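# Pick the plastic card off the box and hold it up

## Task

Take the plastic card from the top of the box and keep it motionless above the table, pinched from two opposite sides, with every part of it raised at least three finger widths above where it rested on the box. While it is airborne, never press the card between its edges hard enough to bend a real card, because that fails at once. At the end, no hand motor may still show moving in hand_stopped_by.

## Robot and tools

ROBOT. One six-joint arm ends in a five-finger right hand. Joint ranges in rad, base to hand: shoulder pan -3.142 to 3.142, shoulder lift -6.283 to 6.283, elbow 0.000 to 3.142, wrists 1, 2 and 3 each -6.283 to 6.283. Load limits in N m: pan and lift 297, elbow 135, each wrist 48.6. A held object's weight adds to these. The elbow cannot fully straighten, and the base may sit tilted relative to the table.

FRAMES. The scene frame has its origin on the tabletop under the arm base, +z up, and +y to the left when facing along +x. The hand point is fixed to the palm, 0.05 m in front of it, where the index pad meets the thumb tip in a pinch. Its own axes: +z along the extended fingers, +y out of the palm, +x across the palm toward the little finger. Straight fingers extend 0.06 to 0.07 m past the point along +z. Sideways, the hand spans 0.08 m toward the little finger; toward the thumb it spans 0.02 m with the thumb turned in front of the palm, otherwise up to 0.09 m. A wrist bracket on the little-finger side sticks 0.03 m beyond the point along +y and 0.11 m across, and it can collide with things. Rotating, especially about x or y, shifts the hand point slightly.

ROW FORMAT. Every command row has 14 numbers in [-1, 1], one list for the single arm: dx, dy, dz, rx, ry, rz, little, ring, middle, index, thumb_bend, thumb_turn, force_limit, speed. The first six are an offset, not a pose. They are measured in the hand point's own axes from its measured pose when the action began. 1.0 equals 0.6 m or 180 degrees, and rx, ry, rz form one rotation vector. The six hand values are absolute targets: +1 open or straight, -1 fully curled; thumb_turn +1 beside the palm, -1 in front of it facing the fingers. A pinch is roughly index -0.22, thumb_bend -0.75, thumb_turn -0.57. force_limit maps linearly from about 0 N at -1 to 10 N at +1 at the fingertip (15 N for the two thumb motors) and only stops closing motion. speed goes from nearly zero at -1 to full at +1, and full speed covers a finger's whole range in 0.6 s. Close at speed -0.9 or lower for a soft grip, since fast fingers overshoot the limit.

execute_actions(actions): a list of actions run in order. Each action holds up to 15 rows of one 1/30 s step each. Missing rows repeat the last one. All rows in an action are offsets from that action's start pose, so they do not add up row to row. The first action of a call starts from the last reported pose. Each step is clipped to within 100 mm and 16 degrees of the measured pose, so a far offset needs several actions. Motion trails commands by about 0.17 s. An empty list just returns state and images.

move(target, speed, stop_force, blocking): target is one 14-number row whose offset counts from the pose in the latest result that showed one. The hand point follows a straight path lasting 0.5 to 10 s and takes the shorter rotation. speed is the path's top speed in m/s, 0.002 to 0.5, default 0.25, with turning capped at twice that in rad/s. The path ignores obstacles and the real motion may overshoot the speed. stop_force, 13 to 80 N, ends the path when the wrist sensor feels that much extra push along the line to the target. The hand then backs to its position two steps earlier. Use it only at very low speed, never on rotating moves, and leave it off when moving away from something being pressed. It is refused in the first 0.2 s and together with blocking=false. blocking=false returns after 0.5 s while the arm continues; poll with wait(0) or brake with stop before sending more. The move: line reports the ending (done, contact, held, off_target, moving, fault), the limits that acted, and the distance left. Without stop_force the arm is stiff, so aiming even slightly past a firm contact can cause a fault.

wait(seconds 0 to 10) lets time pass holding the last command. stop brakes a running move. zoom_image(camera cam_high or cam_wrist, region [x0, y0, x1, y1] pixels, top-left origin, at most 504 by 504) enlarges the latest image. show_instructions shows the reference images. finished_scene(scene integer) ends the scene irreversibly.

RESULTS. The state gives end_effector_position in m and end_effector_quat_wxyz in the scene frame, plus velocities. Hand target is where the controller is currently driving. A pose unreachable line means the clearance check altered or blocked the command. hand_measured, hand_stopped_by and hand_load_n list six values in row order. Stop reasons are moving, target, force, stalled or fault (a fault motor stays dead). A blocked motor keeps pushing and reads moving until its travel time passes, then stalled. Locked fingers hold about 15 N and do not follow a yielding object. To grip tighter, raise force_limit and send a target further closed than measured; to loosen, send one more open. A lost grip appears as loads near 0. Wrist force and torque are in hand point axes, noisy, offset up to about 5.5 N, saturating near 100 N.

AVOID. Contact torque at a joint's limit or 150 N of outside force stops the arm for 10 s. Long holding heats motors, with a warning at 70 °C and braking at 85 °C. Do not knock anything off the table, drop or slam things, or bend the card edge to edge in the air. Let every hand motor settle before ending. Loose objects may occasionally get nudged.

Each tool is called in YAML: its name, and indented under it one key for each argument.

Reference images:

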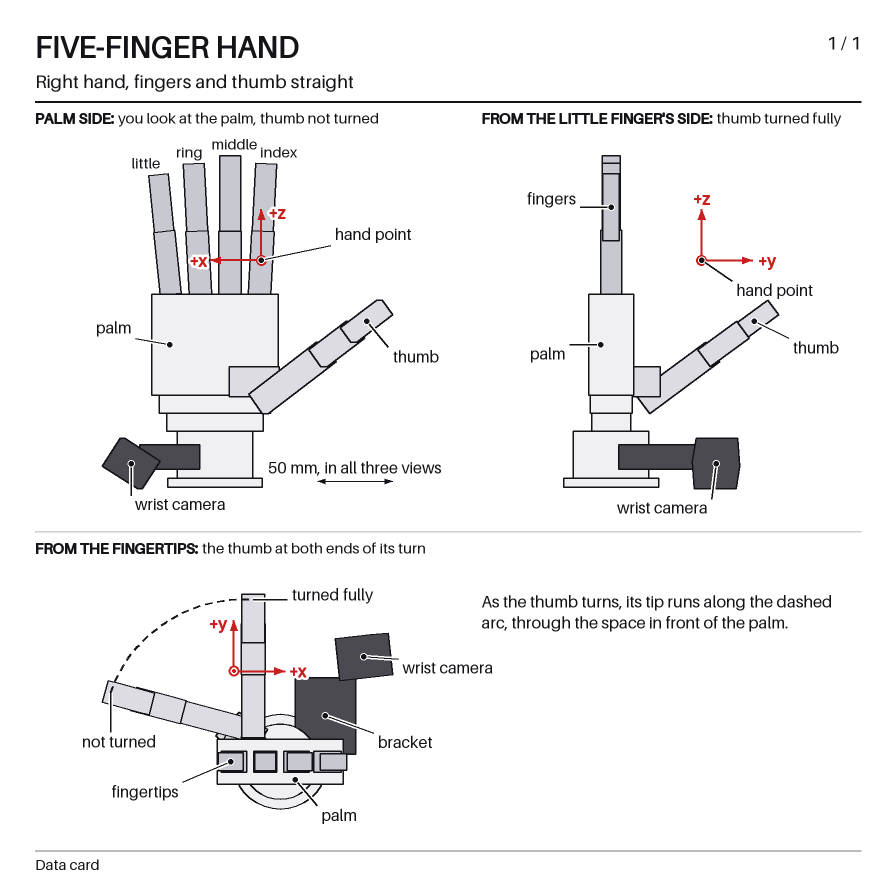

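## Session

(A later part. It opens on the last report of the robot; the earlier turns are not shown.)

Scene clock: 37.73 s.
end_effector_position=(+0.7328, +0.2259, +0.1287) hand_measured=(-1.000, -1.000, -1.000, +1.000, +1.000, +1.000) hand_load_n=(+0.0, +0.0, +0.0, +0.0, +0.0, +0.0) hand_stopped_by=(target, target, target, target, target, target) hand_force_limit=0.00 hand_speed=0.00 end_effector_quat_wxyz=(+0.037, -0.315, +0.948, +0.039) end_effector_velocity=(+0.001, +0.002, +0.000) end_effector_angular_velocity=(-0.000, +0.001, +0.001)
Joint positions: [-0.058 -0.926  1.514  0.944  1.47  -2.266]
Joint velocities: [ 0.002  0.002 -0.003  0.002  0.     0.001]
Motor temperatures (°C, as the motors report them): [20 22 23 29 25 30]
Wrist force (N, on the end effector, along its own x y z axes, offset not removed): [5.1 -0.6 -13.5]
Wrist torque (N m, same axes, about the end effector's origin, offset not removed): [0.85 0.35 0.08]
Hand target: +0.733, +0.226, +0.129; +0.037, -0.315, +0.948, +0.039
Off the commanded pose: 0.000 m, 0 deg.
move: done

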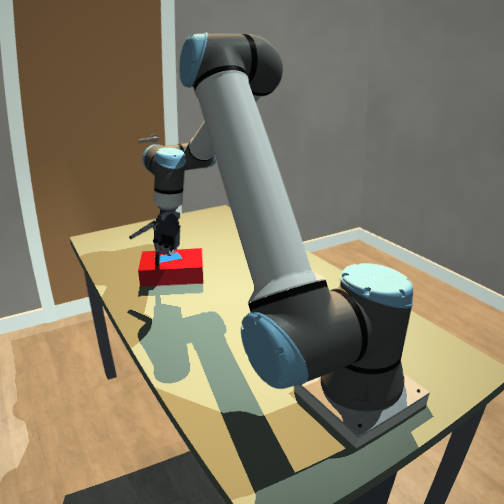

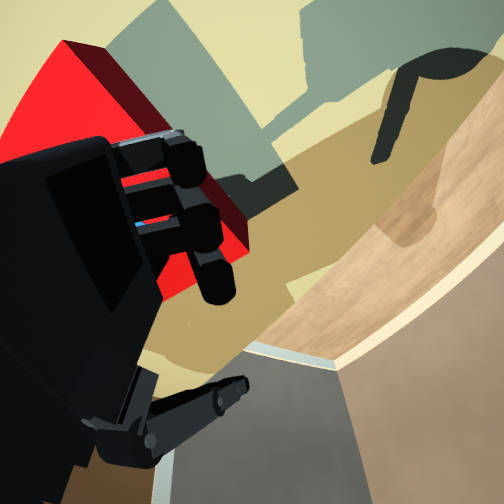

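move:
  target: [0.03,0.03,-0.02,0,0,0,-1,-1,-1,1,1,1,0,0]

move:
  target: [0,0,0.1,0,0,0,-1,-1,-1,1,1,1,0,0]
  speed: 0.005
  stop_force: 13

zoom_image:
  camera: "cam_high"
  region: [120,190,280,310]

move:
  target: [0,0.09,-0.002,0,0,0,-1,-1,-1,1,1,1,0,0]
  speed: 0.02

zoom_image:
  camera: "cam_high"
  region: [120,190,280,310]

Scene clock: 40.07 s.
end_effector_position=(+0.7073, +0.2284, +0.1398) hand_measured=(-1.000, -1.000, -1.000, +1.000, +1.000, +1.000) hand_load_n=(+0.0, +0.0, +0.0, +0.0, +0.0, +0.0) hand_stopped_by=(target, target, target, target, target, target) hand_force_limit=0.00 hand_speed=0.00 end_effector_quat_wxyz=(+0.037, -0.315, +0.948, +0.039) end_effector_velocity=(-0.001, -0.000, +0.001) end_effector_angular_velocity=(-0.000, -0.001, -0.000)
Joint positions: [-0.056 -0.971  1.569  0.934  1.47  -2.265]
Joint velocities: [-0.    -0.003  0.003 -0.001  0.    -0.   ]
Motor temperatures (°C, as the motors report them): [20 22 23 29 25 30]
Wrist force (N, on the end effector, along its own x y z axes, offset not removed): [2.2 -3.8 -2.9]
Wrist torque (N m, same axes, about the end effector's origin, offset not removed): [-0.25 0.16 -0.26]
Hand target: +0.707, +0.228, +0.140; +0.037, -0.315, +0.948, +0.039
Off the commanded pose: 0.000 m, 0 deg.
move: done

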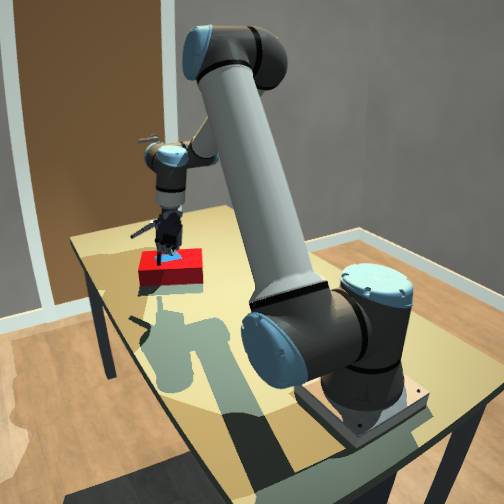

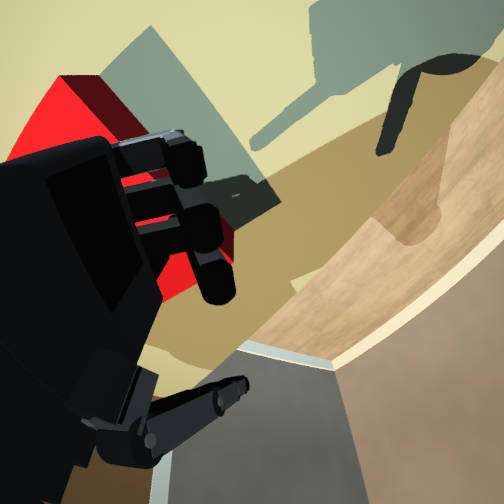

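Scene clock: 42.77 s.
end_effector_position=(+0.7078, +0.2296, +0.1281) hand_measured=(-1.000, -1.000, -1.000, +1.000, +1.000, +1.000) hand_load_n=(+0.0, +0.0, +0.0, +0.0, +0.0, +0.0) hand_stopped_by=(target, target, target, target, target, target) hand_force_limit=0.00 hand_speed=0.00 end_effector_quat_wxyz=(+0.037, -0.315, +0.948, +0.039) end_effector_velocity=(-0.001, -0.000, -0.000) end_effector_angular_velocity=(+0.000, +0.003, -0.000)
Joint positions: [-0.055 -0.959  1.573  0.918  1.47  -2.263]
Joint velocities: [-0.     0.001 -0.     0.002  0.     0.   ]
Motor temperatures (°C, as the motors report them): [20 22 23 29 25 30]
Wrist force (N, on the end effector, along its own x y z axes, offset not removed): [4.3 -3.2 -24.9]
Wrist torque (N m, same axes, about the end effector's origin, offset not removed): [1.10 0.36 -0.08]
Hand target: +0.708, +0.230, +0.128; +0.037, -0.315, +0.948, +0.039
Off the commanded pose: 0.048 m, 0 deg.
move: contact

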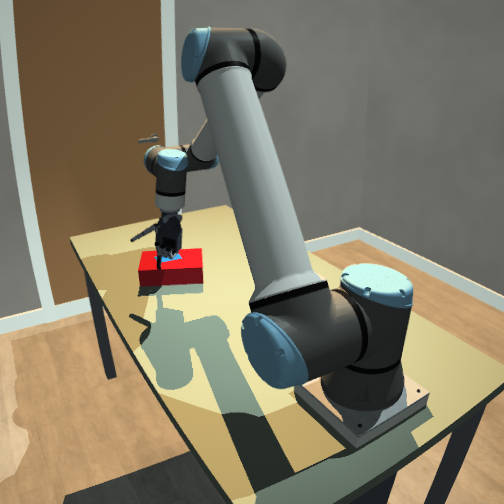

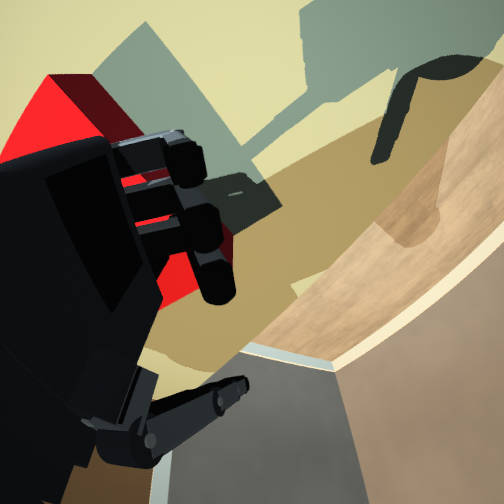

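Region (120, 190, 280, 310) of cam_high's 504x504 image, scaled by 3.150, with more detail than that image has; it fills the top 378 rows of this view, and the rest is white.

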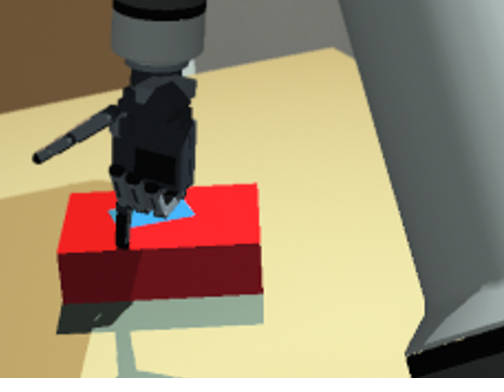

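Scene clock: 45.73 s.
end_effector_position=(+0.6755, +0.2724, +0.1321) hand_measured=(-1.000, -1.000, -1.000, +1.000, +1.000, +1.000) hand_load_n=(+0.0, +0.0, +0.0, +0.0, +0.0, +0.0) hand_stopped_by=(target, target, target, target, target, target) hand_force_limit=0.00 hand_speed=0.00 end_effector_quat_wxyz=(+0.037, -0.315, +0.948, +0.039) end_effector_velocity=(-0.001, +0.001, -0.000) end_effector_angular_velocity=(-0.000, +0.001, -0.000)
Joint positions: [ 0.007 -0.994  1.623  0.896  1.472 -2.202]
Joint velocities: [ 0.002 -0.001  0.002 -0.001  0.     0.003]
Motor temperatures (°C, as the motors report them): [20 22 23 29 25 30]
Wrist force (N, on the end effector, along its own x y z axes, offset not removed): [2.2 -1.5 -3.8]
Wrist torque (N m, same axes, about the end effector's origin, offset not removed): [0.20 0.24 -0.17]
Hand target: +0.675, +0.273, +0.132; +0.037, -0.315, +0.948, +0.039
Off the commanded pose: 0.000 m, 0 deg.
move: done

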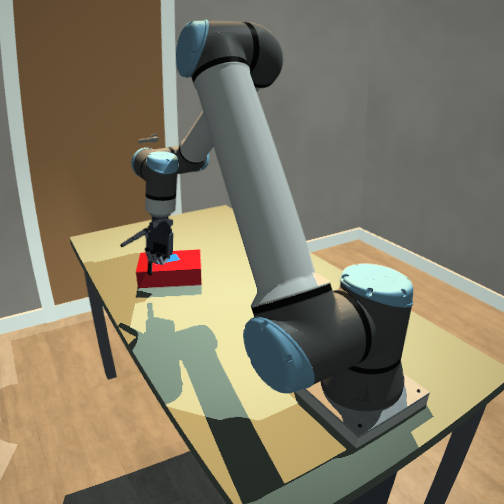

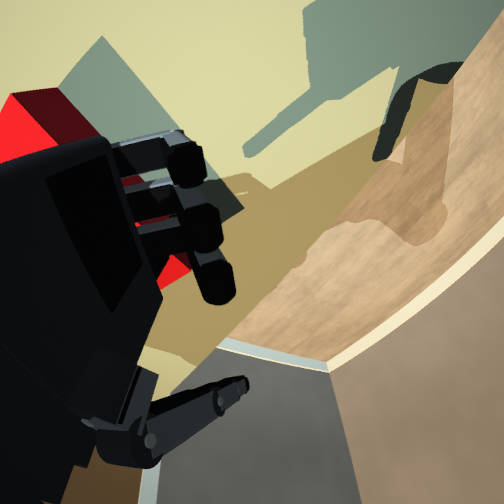

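Region (120, 190, 280, 310) of cam_high's 504x504 image, scaled by 3.150, with more detail than that image has; it fills the top 378 rows of this view, and the rest is white.

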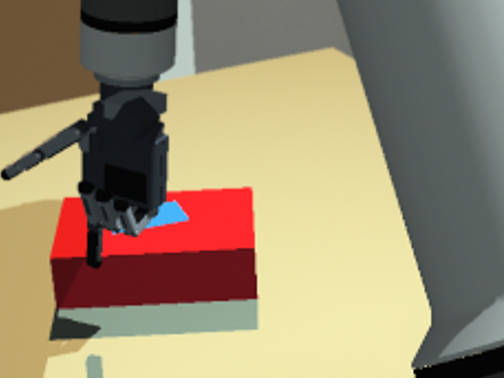

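move:
  target: [-0.01,-0.11,-0.01,0,0,0,-1,-1,-1,1,1,1,0,0]

move:
  target: [0,0,0.1,0,0,0,-1,-1,-1,1,1,1,0,0]
  speed: 0.005
  stop_force: 13

zoom_image:
  camera: "cam_high"
  region: [120,190,280,310]

move:
  target: [-0.067,-0.05,-0.0005,0,0,0,-1,-1,-1,1,1,1,0,0]
  speed: 0.02

zoom_image:
  camera: "cam_high"
  region: [120,190,280,310]

Scene clock: 58.73 s.
end_effector_position=(+0.7195, +0.2228, +0.1351) hand_measured=(-1.000, -1.000, -1.000, +1.000, +1.000, +1.000) hand_load_n=(+0.0, +0.0, +0.0, +0.0, +0.0, +0.0) hand_stopped_by=(target, target, target, target, target, target) hand_force_limit=0.00 hand_speed=0.00 end_effector_quat_wxyz=(+0.037, -0.315, +0.948, +0.039) end_effector_velocity=(+0.001, -0.001, +0.002) end_effector_angular_velocity=(-0.000, -0.002, +0.001)
Joint positions: [-0.063 -0.951  1.545  0.939  1.47  -2.272]
Joint velocities: [-0.001 -0.001 -0.003  0.002 -0.    -0.002]
Motor temperatures (°C, as the motors report them): [20 22 23 29 25 30]
Wrist force (N, on the end effector, along its own x y z axes, offset not removed): [2.3 -2.8 -2.6]
Wrist torque (N m, same axes, about the end effector's origin, offset not removed): [-0.09 0.11 -0.24]
Hand target: +0.720, +0.223, +0.135; +0.037, -0.315, +0.948, +0.039
Off the commanded pose: 0.000 m, 0 deg.
move: done

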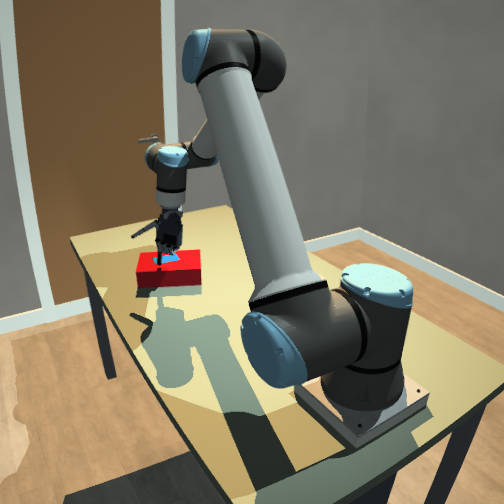

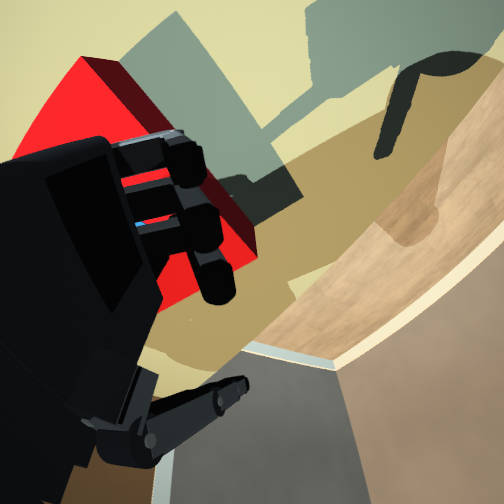

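Scene clock: 60.50 s.
end_effector_position=(+0.7198, +0.2236, +0.1281) hand_measured=(-1.000, -1.000, -1.000, +1.000, +1.000, +1.000) hand_load_n=(+0.0, +0.0, +0.0, +0.0, +0.0, +0.0) hand_stopped_by=(target, target, target, target, target, target) hand_force_limit=0.00 hand_speed=0.00 end_effector_quat_wxyz=(+0.037, -0.315, +0.948, +0.039) end_effector_velocity=(-0.000, +0.001, +0.001) end_effector_angular_velocity=(+0.000, +0.001, +0.001)
Joint positions: [-0.062 -0.944  1.547  0.93   1.47  -2.271]
Joint velocities: [ 0.001 -0.001 -0.     0.002  0.    -0.   ]
Motor temperatures (°C, as the motors report them): [20 22 23 29 25 30]
Wrist force (N, on the end effector, along its own x y z axes, offset not removed): [2.8 -1.8 -23.0]
Wrist torque (N m, same axes, about the end effector's origin, offset not removed): [1.30 0.63 -0.07]
Hand target: +0.720, +0.224, +0.128; +0.037, -0.315, +0.948, +0.039
Off the commanded pose: 0.053 m, 0 deg.
move: contact

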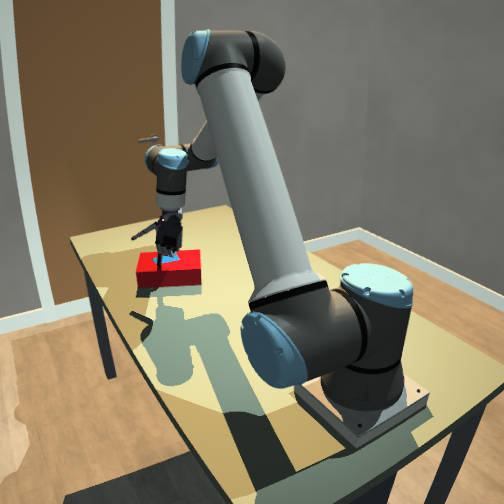

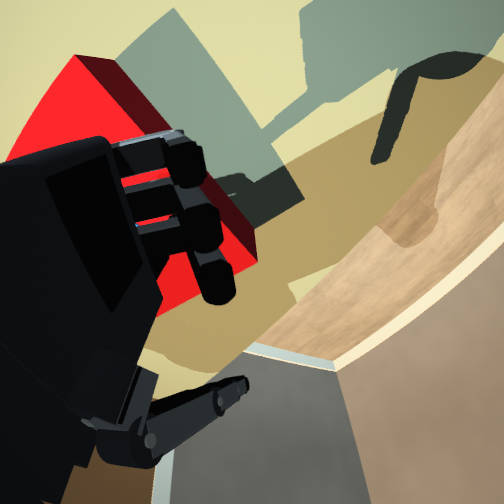

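Region (120, 190, 280, 310) of cam_high's 504x504 image, scaled by 3.150, with more detail than that image has; it fills the top 378 rows of this view, and the rest is white.

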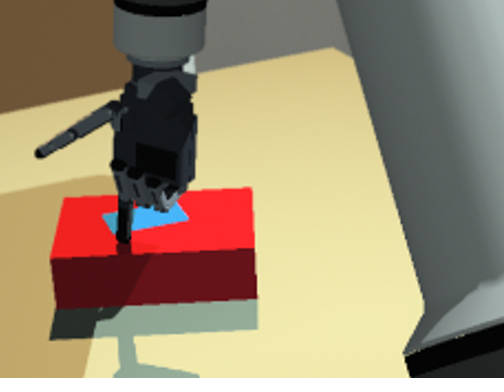

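Scene clock: 63.30 s.
end_effector_position=(+0.7697, +0.2235, +0.1306) hand_measured=(-1.000, -1.000, -1.000, +1.000, +1.000, +1.000) hand_load_n=(+0.0, +0.0, +0.0, +0.0, +0.0, +0.0) hand_stopped_by=(target, target, target, target, target, target) hand_force_limit=0.00 hand_speed=0.00 end_effector_quat_wxyz=(+0.037, -0.315, +0.948, +0.039) end_effector_velocity=(+0.002, -0.000, +0.001) end_effector_angular_velocity=(-0.000, -0.001, -0.000)
Joint positions: [-0.058 -0.877  1.422  0.987  1.47  -2.267]
Joint velocities: [-0.     0.001 -0.004  0.002 -0.     0.   ]
Motor temperatures (°C, as the motors report them): [20 22 23 29 25 30]
Wrist force (N, on the end effector, along its own x y z axes, offset not removed): [2.0 -2.5 -3.2]
Wrist torque (N m, same axes, about the end effector's origin, offset not removed): [-0.03 0.29 -0.13]
Hand target: +0.770, +0.224, +0.131; +0.037, -0.315, +0.948, +0.039
Off the commanded pose: 0.000 m, 0 deg.
move: done

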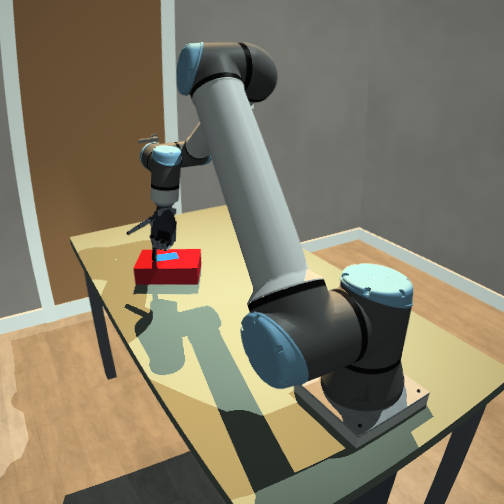

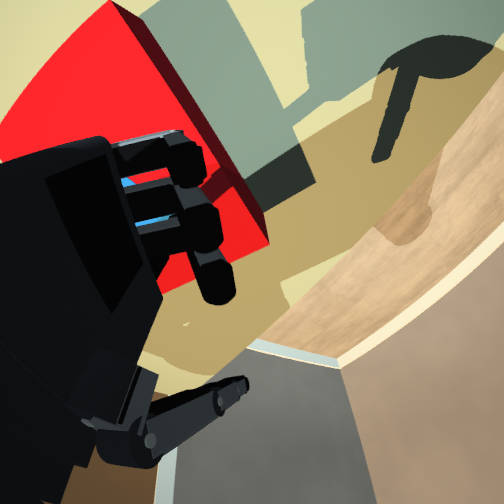

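Region (120, 190, 280, 310) of cam_high's 504x504 image, scaled by 3.150, with more detail than that image has; it fills the top 378 rows of this view, and the rest is white.

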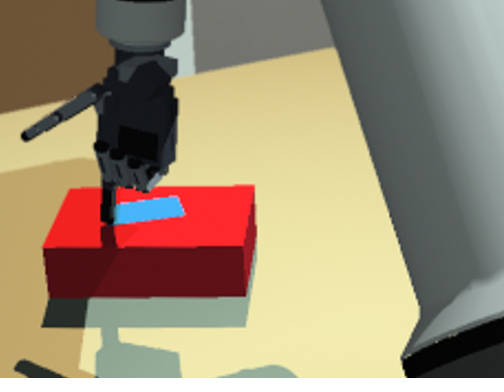

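move:
  target: [0,0,-0.02,0,0,0,-1,-1,-1,1,1,1,0,0]

move:
  target: [0.083,-0.003,0,0,0,0,-1,-1,-1,1,1,1,0,0]

move:
  target: [0,0,0.1,0,0,0,-1,-1,-1,1,1,1,0,0]
  speed: 0.005
  stop_force: 13

zoom_image:
  camera: "cam_high"
  region: [120,190,280,310]

move:
  target: [-0.07,-0.11,-0.002,0,0,0,-1,-1,-1,1,1,1,0,0]
  speed: 0.02

zoom_image:
  camera: "cam_high"
  region: [120,190,280,310]

Scene clock: 66.33 s.
end_effector_position=(+0.7692, +0.2223, +0.1424) hand_measured=(-1.000, -1.000, -1.000, +1.000, +1.000, +1.000) hand_load_n=(+0.0, +0.0, +0.0, +0.0, +0.0, +0.0) hand_stopped_by=(target, target, target, target, target, target) hand_force_limit=0.00 hand_speed=0.00 end_effector_quat_wxyz=(+0.037, -0.315, +0.948, +0.039) end_effector_velocity=(+0.000, -0.001, +0.003) end_effector_angular_velocity=(-0.000, -0.001, -0.001)
Joint positions: [-0.06  -0.888  1.418  1.002  1.47  -2.268]
Joint velocities: [-0.001 -0.003 -0.001  0.003  0.    -0.   ]
Motor temperatures (°C, as the motors report them): [20 22 23 29 25 30]
Wrist force (N, on the end effector, along its own x y z axes, offset not removed): [-0.7 -1.9 -4.3]
Wrist torque (N m, same axes, about the end effector's origin, offset not removed): [0.13 0.67 -0.34]
Hand target: +0.769, +0.222, +0.143; +0.037, -0.315, +0.948, +0.039
Off the commanded pose: 0.000 m, 0 deg.
move: done

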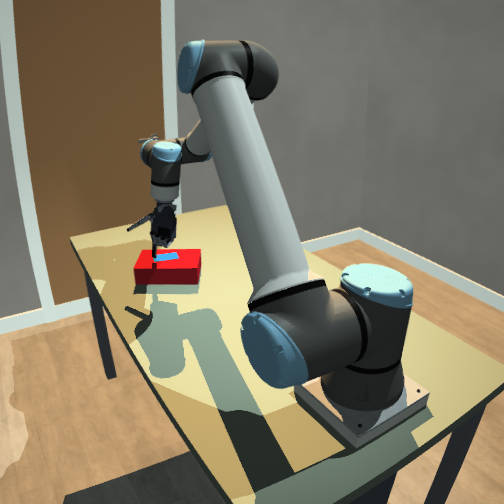

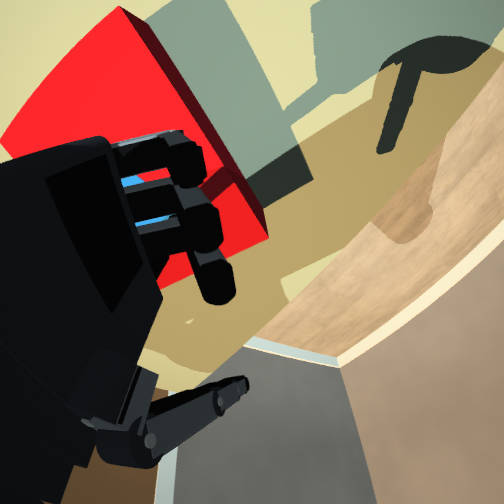

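Scene clock: 67.20 s.
end_effector_position=(+0.7307, +0.1914, +0.1376) hand_measured=(-1.000, -1.000, -1.000, +1.000, +1.000, +1.000) hand_load_n=(+0.0, +0.0, +0.0, +0.0, +0.0, +0.0) hand_stopped_by=(target, target, target, target, target, target) hand_force_limit=0.00 hand_speed=0.00 end_effector_quat_wxyz=(+0.037, -0.315, +0.948, +0.039) end_effector_velocity=(-0.002, -0.000, -0.000) end_effector_angular_velocity=(+0.000, -0.000, +0.001)
Joint positions: [-0.106 -0.944  1.528  0.953  1.468 -2.314]
Joint velocities: [-0.001 -0.002  0.004 -0.002 -0.001 -0.002]
Motor temperatures (°C, as the motors report them): [20 22 23 29 25 30]
Wrist force (N, on the end effector, along its own x y z axes, offset not removed): [3.6 -1.3 -2.2]
Wrist torque (N m, same axes, about the end effector's origin, offset not removed): [0.12 -0.13 -0.06]
Hand target: +0.731, +0.191, +0.138; +0.037, -0.315, +0.948, +0.039
Off the commanded pose: 0.000 m, 0 deg.
move: done

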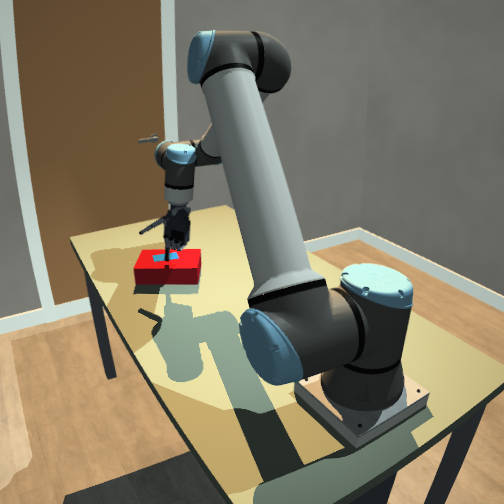

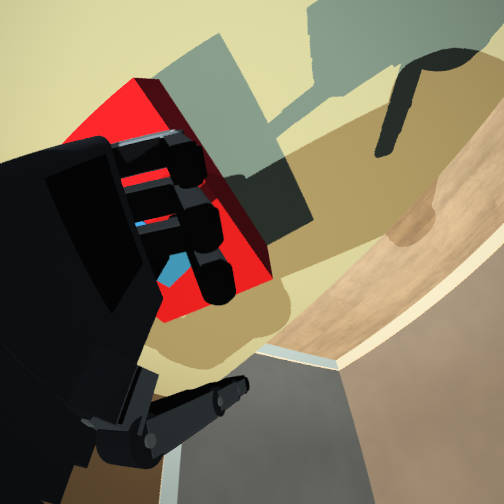

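Scene clock: 69.47 s.
end_effector_position=(+0.7311, +0.1923, +0.1280) hand_measured=(-1.000, -1.000, -1.000, +1.000, +1.000, +1.000) hand_load_n=(+0.0, +0.0, +0.0, +0.0, +0.0, +0.0) hand_stopped_by=(target, target, target, target, target, target) hand_force_limit=0.00 hand_speed=0.00 end_effector_quat_wxyz=(+0.037, -0.315, +0.948, +0.039) end_effector_velocity=(-0.000, -0.000, -0.000) end_effector_angular_velocity=(+0.000, +0.002, -0.000)
Joint positions: [-0.104 -0.935  1.532  0.94   1.468 -2.313]
Joint velocities: [-0.     0.001 -0.     0.002  0.    -0.   ]
Motor temperatures (°C, as the motors report them): [20 22 23 29 25 30]
Wrist force (N, on the end effector, along its own x y z axes, offset not removed): [2.9 -2.1 -24.4]
Wrist torque (N m, same axes, about the end effector's origin, offset not removed): [1.27 0.54 -0.16]
Hand target: +0.731, +0.192, +0.128; +0.037, -0.315, +0.948, +0.039
Off the commanded pose: 0.050 m, 0 deg.
move: contact

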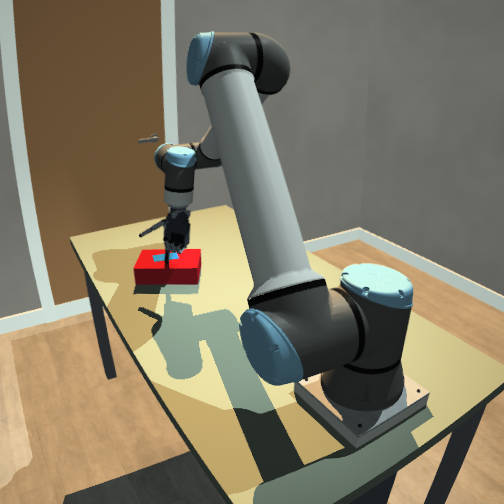

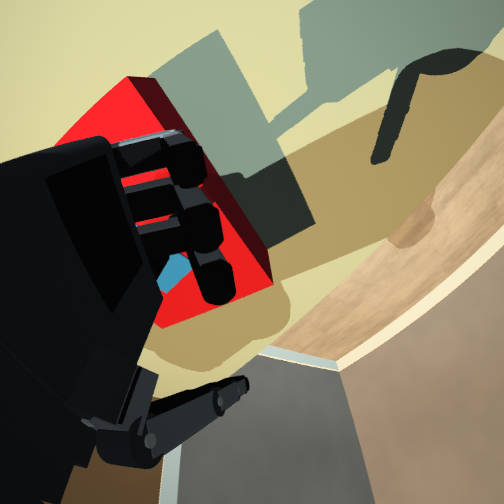

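Region (120, 190, 280, 310) of cam_high's 504x504 image, scaled by 3.150, with more detail than that image has; it fills the top 378 rows of this view, and the rest is white.

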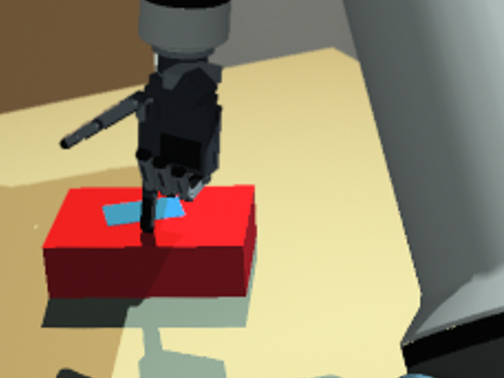

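Scene clock: 73.67 s.
end_effector_position=(+0.8041, +0.1646, +0.1297) hand_measured=(-1.000, -1.000, -1.000, +1.000, +1.000, +1.000) hand_load_n=(+0.0, +0.0, +0.0, -0.5, +0.0, +0.0) hand_stopped_by=(target, target, target, target, target, target) hand_force_limit=0.00 hand_speed=0.00 end_effector_quat_wxyz=(+0.037, -0.315, +0.948, +0.039) end_effector_velocity=(+0.001, -0.000, +0.000) end_effector_angular_velocity=(-0.000, -0.000, +0.000)
Joint positions: [-0.13  -0.836  1.352  1.024  1.468 -2.339]
Joint velocities: [-0.     0.001 -0.003  0.002  0.    -0.   ]
Motor temperatures (°C, as the motors report them): [20 22 23 29 25 30]
Wrist force (N, on the end effector, along its own x y z axes, offset not removed): [1.0 0.1 -2.5]
Wrist torque (N m, same axes, about the end effector's origin, offset not removed): [0.33 0.39 -0.14]
Hand target: +0.804, +0.165, +0.130; +0.037, -0.315, +0.948, +0.039
Off the commanded pose: 0.000 m, 0 deg.
move: done

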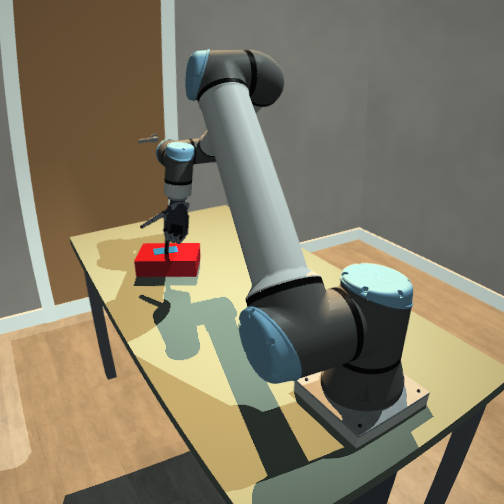

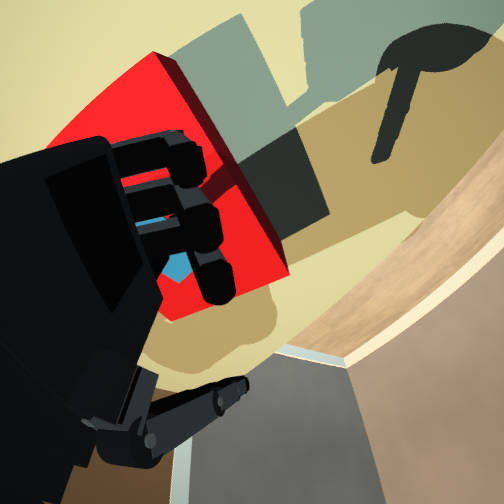

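Region (120, 190, 280, 310) of cam_high's 504x504 image, scaled by 3.150, with more detail than that image has; it fills the top 378 rows of this view, and the rest is white.

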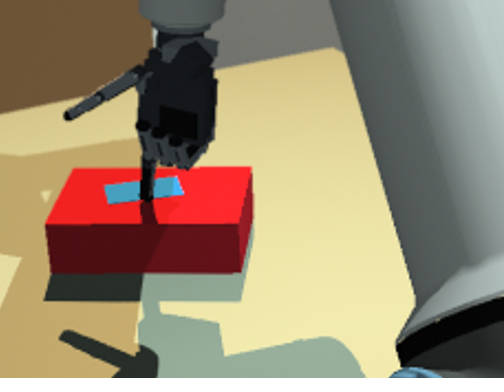

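move:
  target: [0,0,-0.12,0,0,-0.167,-1,-1,-1,1,1,1,0,0]

move:
  target: [0,0.15,0,0.39,0,0,-1,-1,-1,0.3,1,-1,0,0]

Scene clock: 76.73 s.
end_effector_position=(+0.8009, +0.1575, +0.2012) hand_measured=(-1.000, -1.000, -1.000, +1.000, +1.000, +1.000) hand_load_n=(+0.0, +0.0, +0.0, +0.0, +0.0, +0.0) hand_stopped_by=(target, target, target, target, target, target) hand_force_limit=0.00 hand_speed=0.00 end_effector_quat_wxyz=(+0.046, -0.549, +0.834, +0.028) end_effector_velocity=(+0.000, -0.000, +0.000) end_effector_angular_velocity=(+0.001, +0.000, +0.009)
Joint positions: [-0.116 -0.845  1.224  1.16   1.468 -2.849]
Joint velocities: [-0.     0.002 -0.003  0.003 -0.001 -0.009]
Motor temperatures (°C, as the motors report them): [20 22 23 29 25 30]
Wrist force (N, on the end effector, along its own x y z axes, offset not removed): [0.8 -2.6 -4.2]
Wrist torque (N m, same axes, about the end effector's origin, offset not removed): [0.12 0.43 -0.23]
Hand target: +0.801, +0.158, +0.201; +0.046, -0.550, +0.834, +0.028
Off the commanded pose: 0.000 m, 0 deg.
move: done

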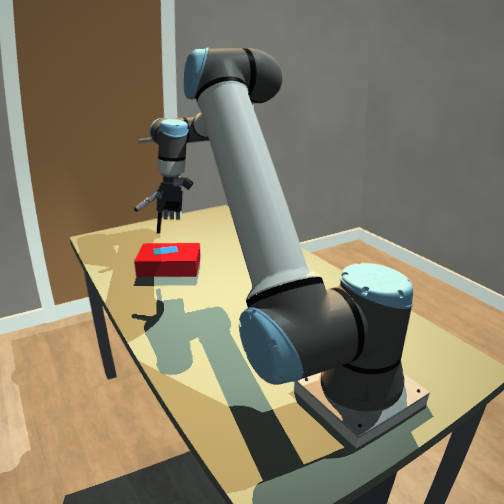

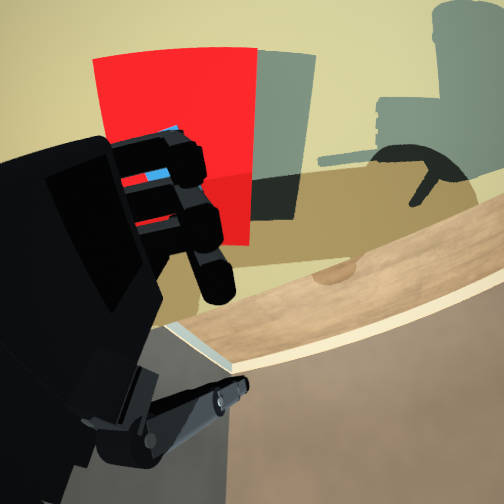

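Scene clock: 79.67 s.
end_effector_position=(+0.7182, +0.1931, +0.2021) hand_measured=(-1.000, -1.000, -1.000, +0.300, +1.000, -1.000) hand_load_n=(+0.0, +0.0, +0.0, +0.0, +0.0, +0.0) hand_stopped_by=(target, target, target, target, target, target) hand_force_limit=0.00 hand_speed=0.00 end_effector_quat_wxyz=(+0.354, -0.423, +0.699, -0.456) end_effector_velocity=(-0.000, +0.001, +0.001) end_effector_angular_velocity=(-0.005, -0.014, +0.000)
Joint positions: [ 0.132 -1.373  2.065 -0.306  2.038 -2.842]
Joint velocities: [ 0.003 -0.003  0.007 -0.019  0.005 -0.006]
Motor temperatures (°C, as the motors report them): [20 22 23 29 25 30]
Wrist force (N, on the end effector, along its own x y z axes, offset not removed): [0.1 -1.8 -4.0]
Wrist torque (N m, same axes, about the end effector's origin, offset not removed): [0.16 0.55 -0.20]
Hand target: +0.718, +0.193, +0.202; +0.354, -0.422, +0.699, -0.456
Off the commanded pose: 0.001 m, 0 deg.
move: done

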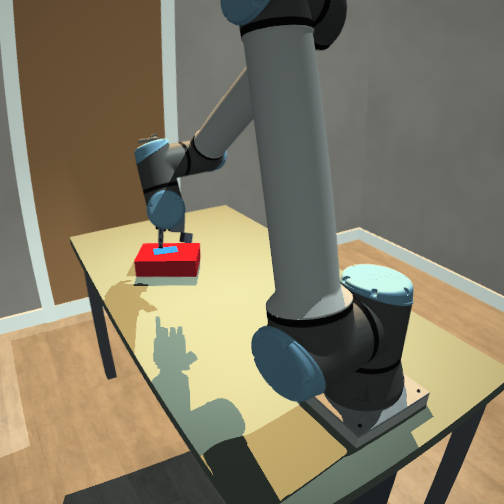

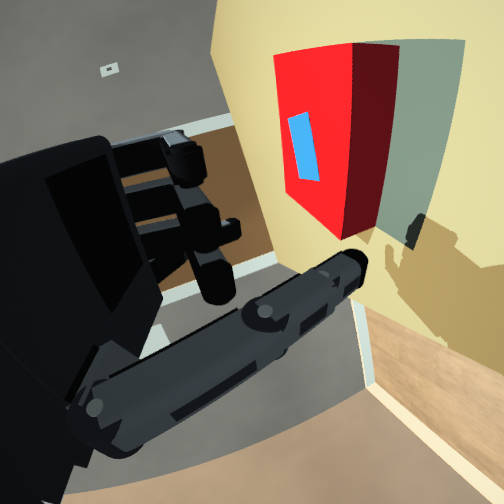

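move:
  target: [0.13,0.08,0.05,0,0,0,-1,-1,-1,0.3,1,-1,0,0]

Scene clock: 81.17 s.
end_effector_position=(+0.7011, +0.1226, +0.1387) hand_measured=(-1.000, -1.000, -1.000, +0.300, +1.000, -1.000) hand_load_n=(+0.0, +0.0, +0.0, +0.0, +0.0, +0.0) hand_stopped_by=(target, target, target, target, target, target) hand_force_limit=0.00 hand_speed=0.00 end_effector_quat_wxyz=(+0.354, -0.423, +0.699, -0.456) end_effector_velocity=(+0.000, -0.002, -0.001) end_effector_angular_velocity=(+0.000, -0.001, -0.000)
Joint positions: [-0.009 -1.357  2.196 -0.475  1.908 -2.899]
Joint velocities: [-0.004  0.001  0.001 -0.004 -0.003 -0.001]
Motor temperatures (°C, as the motors report them): [20 22 23 29 25 30]
Wrist force (N, on the end effector, along its own x y z axes, offset not removed): [2.0 -3.4 -4.2]
Wrist torque (N m, same axes, about the end effector's origin, offset not removed): [-0.08 0.16 -0.28]
Hand target: +0.701, +0.122, +0.139; +0.354, -0.423, +0.699, -0.456
Off the commanded pose: 0.000 m, 0 deg.
move: done

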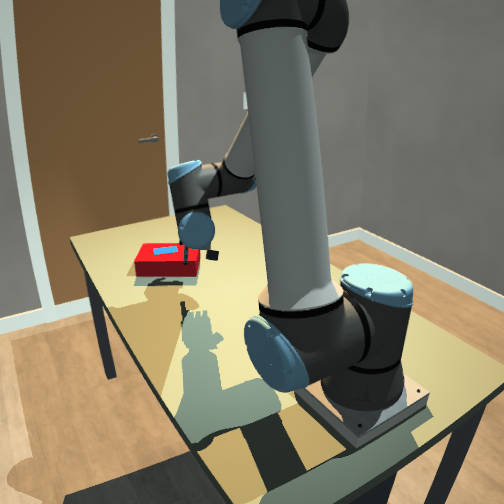

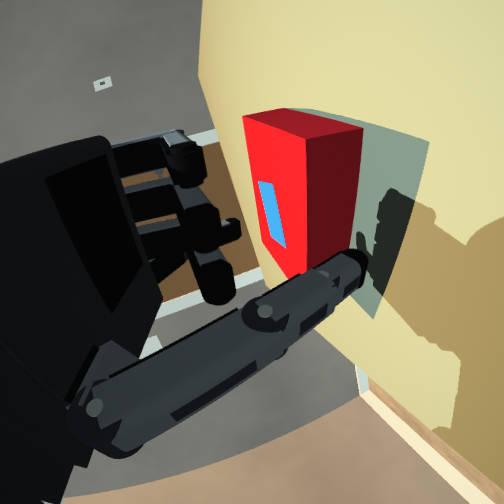

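move:
  target: [-0.133,-0.012,0.18,0,0,0,-1,-1,-1,0.3,1,-1,0,0]
  speed: 0.1

Scene clock: 84.27 s.
end_effector_position=(+0.8291, +0.1575, +0.1178) hand_measured=(-1.000, -1.000, -1.000, +0.300, +1.000, -1.000) hand_load_n=(+0.0, +0.0, +0.0, +0.0, +0.0, +0.0) hand_stopped_by=(target, target, target, target, target, target) hand_force_limit=0.00 hand_speed=0.00 end_effector_quat_wxyz=(+0.354, -0.423, +0.699, -0.456) end_effector_velocity=(+0.001, +0.000, +0.000) end_effector_angular_velocity=(-0.000, +0.000, -0.001)
Joint positions: [ 0.051 -1.149  1.942 -0.421  1.963 -2.876]
Joint velocities: [ 0.     0.001 -0.003  0.001  0.001  0.   ]
Motor temperatures (°C, as the motors report them): [20 22 23 29 25 30]
Wrist force (N, on the end effector, along its own x y z axes, offset not removed): [3.6 -4.3 -2.8]
Wrist torque (N m, same axes, about the end effector's origin, offset not removed): [-0.38 -0.03 -0.15]
Hand target: +0.829, +0.158, +0.118; +0.354, -0.423, +0.699, -0.456
Off the commanded pose: 0.000 m, 0 deg.
move: done

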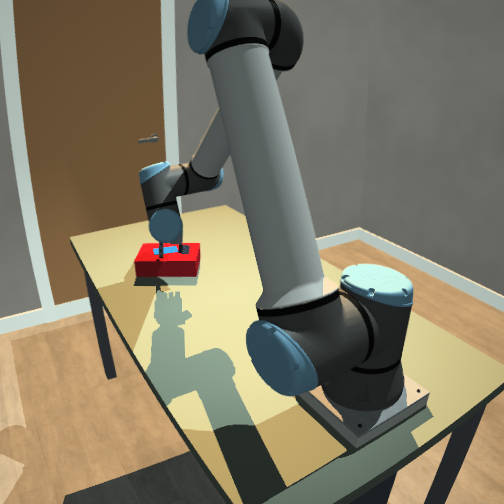

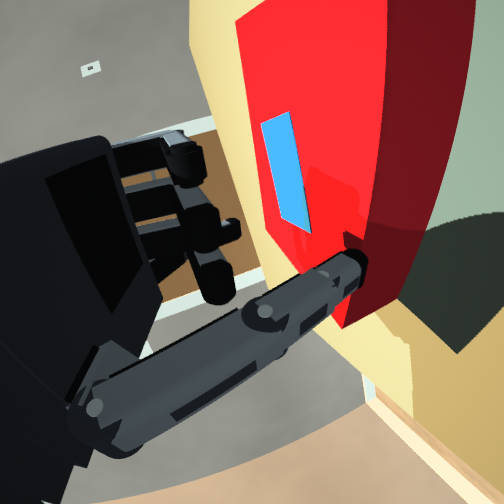

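move:
  target: [0.075,0,0.015,0,0,0,-1,-1,-1,0.0,1,-1,0,0]
  speed: 0.05

Scene clock: 86.13 s.
end_effector_position=(+0.8194, +0.1134, +0.1099) hand_measured=(-1.000, -1.000, -1.000, +0.000, +1.000, -1.000) hand_load_n=(+0.0, +0.0, +0.0, +0.0, +0.0, +0.0) hand_stopped_by=(target, target, target, target, target, target) hand_force_limit=0.00 hand_speed=0.00 end_effector_quat_wxyz=(+0.354, -0.423, +0.699, -0.456) end_effector_velocity=(-0.000, -0.001, -0.000) end_effector_angular_velocity=(+0.000, -0.000, +0.001)
Joint positions: [-0.023 -1.169  1.993 -0.462  1.895 -2.904]
Joint velocities: [-0.003 -0.001  0.002 -0.001 -0.003 -0.001]
Motor temperatures (°C, as the motors report them): [20 22 23 29 25 30]
Wrist force (N, on the end effector, along its own x y z axes, offset not removed): [2.0 -0.6 -3.3]
Wrist torque (N m, same axes, about the end effector's origin, offset not removed): [0.21 0.14 -0.12]
Hand target: +0.819, +0.113, +0.110; +0.354, -0.423, +0.699, -0.456
Off the commanded pose: 0.000 m, 0 deg.
move: done

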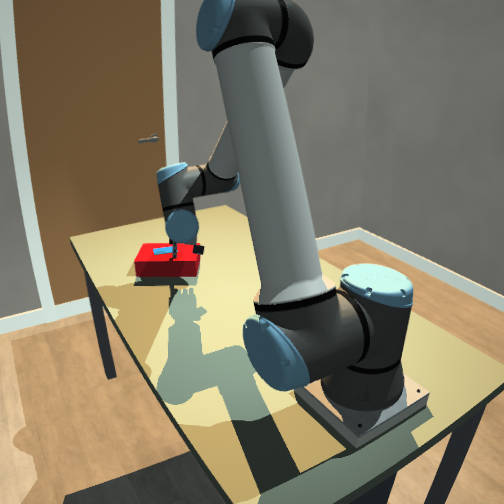

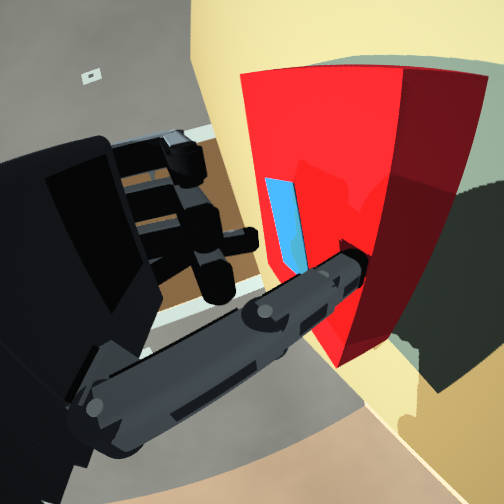

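move:
  target: [0.02,0,0.02,0,0,0,-1,-1,-1,0.0,1,-1,0,0]
  speed: 0.05

move:
  target: [0,0.094,0.034,0,0,0,-1,-1,-1,0.0,1,-1,0,0]
  speed: 0.005
  stop_force: 13

Scene clock: 88.10 s.
end_effector_position=(+0.8252, +0.0985, +0.1047) hand_measured=(-1.000, -1.000, -1.000, +0.000, +1.000, -1.000) hand_load_n=(+0.0, +0.0, +0.0, +0.0, +0.0, +0.0) hand_stopped_by=(target, target, target, target, target, target) hand_force_limit=0.00 hand_speed=0.00 end_effector_quat_wxyz=(+0.354, -0.423, +0.699, -0.456) end_effector_velocity=(+0.001, -0.002, +0.000) end_effector_angular_velocity=(-0.000, -0.001, -0.001)
Joint positions: [-0.048 -1.16   1.993 -0.473  1.871 -2.914]
Joint velocities: [-0.003  0.001 -0.001 -0.001 -0.002 -0.001]
Motor temperatures (°C, as the motors report them): [20 22 23 29 25 30]
Wrist force (N, on the end effector, along its own x y z axes, offset not removed): [2.2 -1.6 -4.4]
Wrist torque (N m, same axes, about the end effector's origin, offset not removed): [0.15 0.23 -0.13]
Hand target: +0.825, +0.098, +0.105; +0.354, -0.423, +0.699, -0.456
Off the commanded pose: 0.000 m, 0 deg.
move: done

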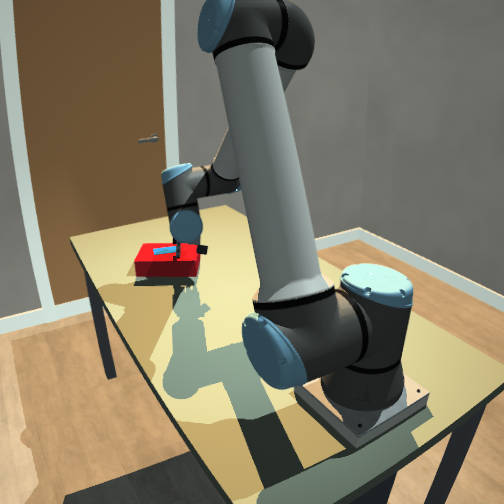

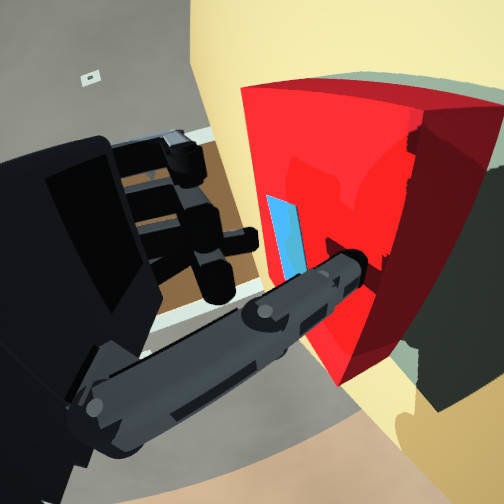

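Scene clock: 89.87 s.
end_effector_position=(+0.8256, +0.0993, +0.0977) hand_measured=(-1.000, -1.000, -1.000, +0.000, +1.000, -1.000) hand_load_n=(+0.0, +0.0, +0.0, +0.0, -0.5, -1.5) hand_stopped_by=(target, target, target, target, target, target) hand_force_limit=0.00 hand_speed=0.00 end_effector_quat_wxyz=(+0.354, -0.423, +0.699, -0.456) end_effector_velocity=(-0.001, +0.001, +0.000) end_effector_angular_velocity=(+0.000, +0.002, +0.002)
Joint positions: [-0.047 -1.15   1.995 -0.485  1.873 -2.913]
Joint velocities: [ 0.002 -0.001 -0.     0.003 -0.    -0.   ]
Motor temperatures (°C, as the motors report them): [20 22 23 29 25 30]
Wrist force (N, on the end effector, along its own x y z axes, offset not removed): [0.0 -17.5 -15.1]
Wrist torque (N m, same axes, about the end effector's origin, offset not removed): [-0.84 0.67 -0.48]
Hand target: +0.826, +0.099, +0.098; +0.354, -0.423, +0.699, -0.456
Off the commanded pose: 0.053 m, 0 deg.
move: contact

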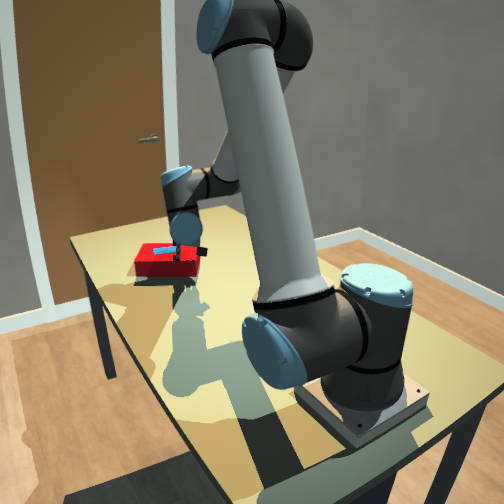

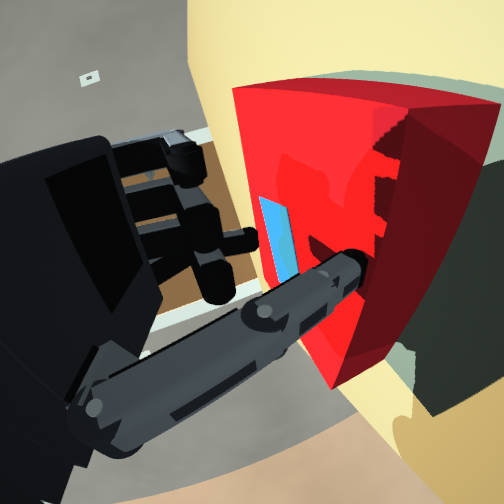

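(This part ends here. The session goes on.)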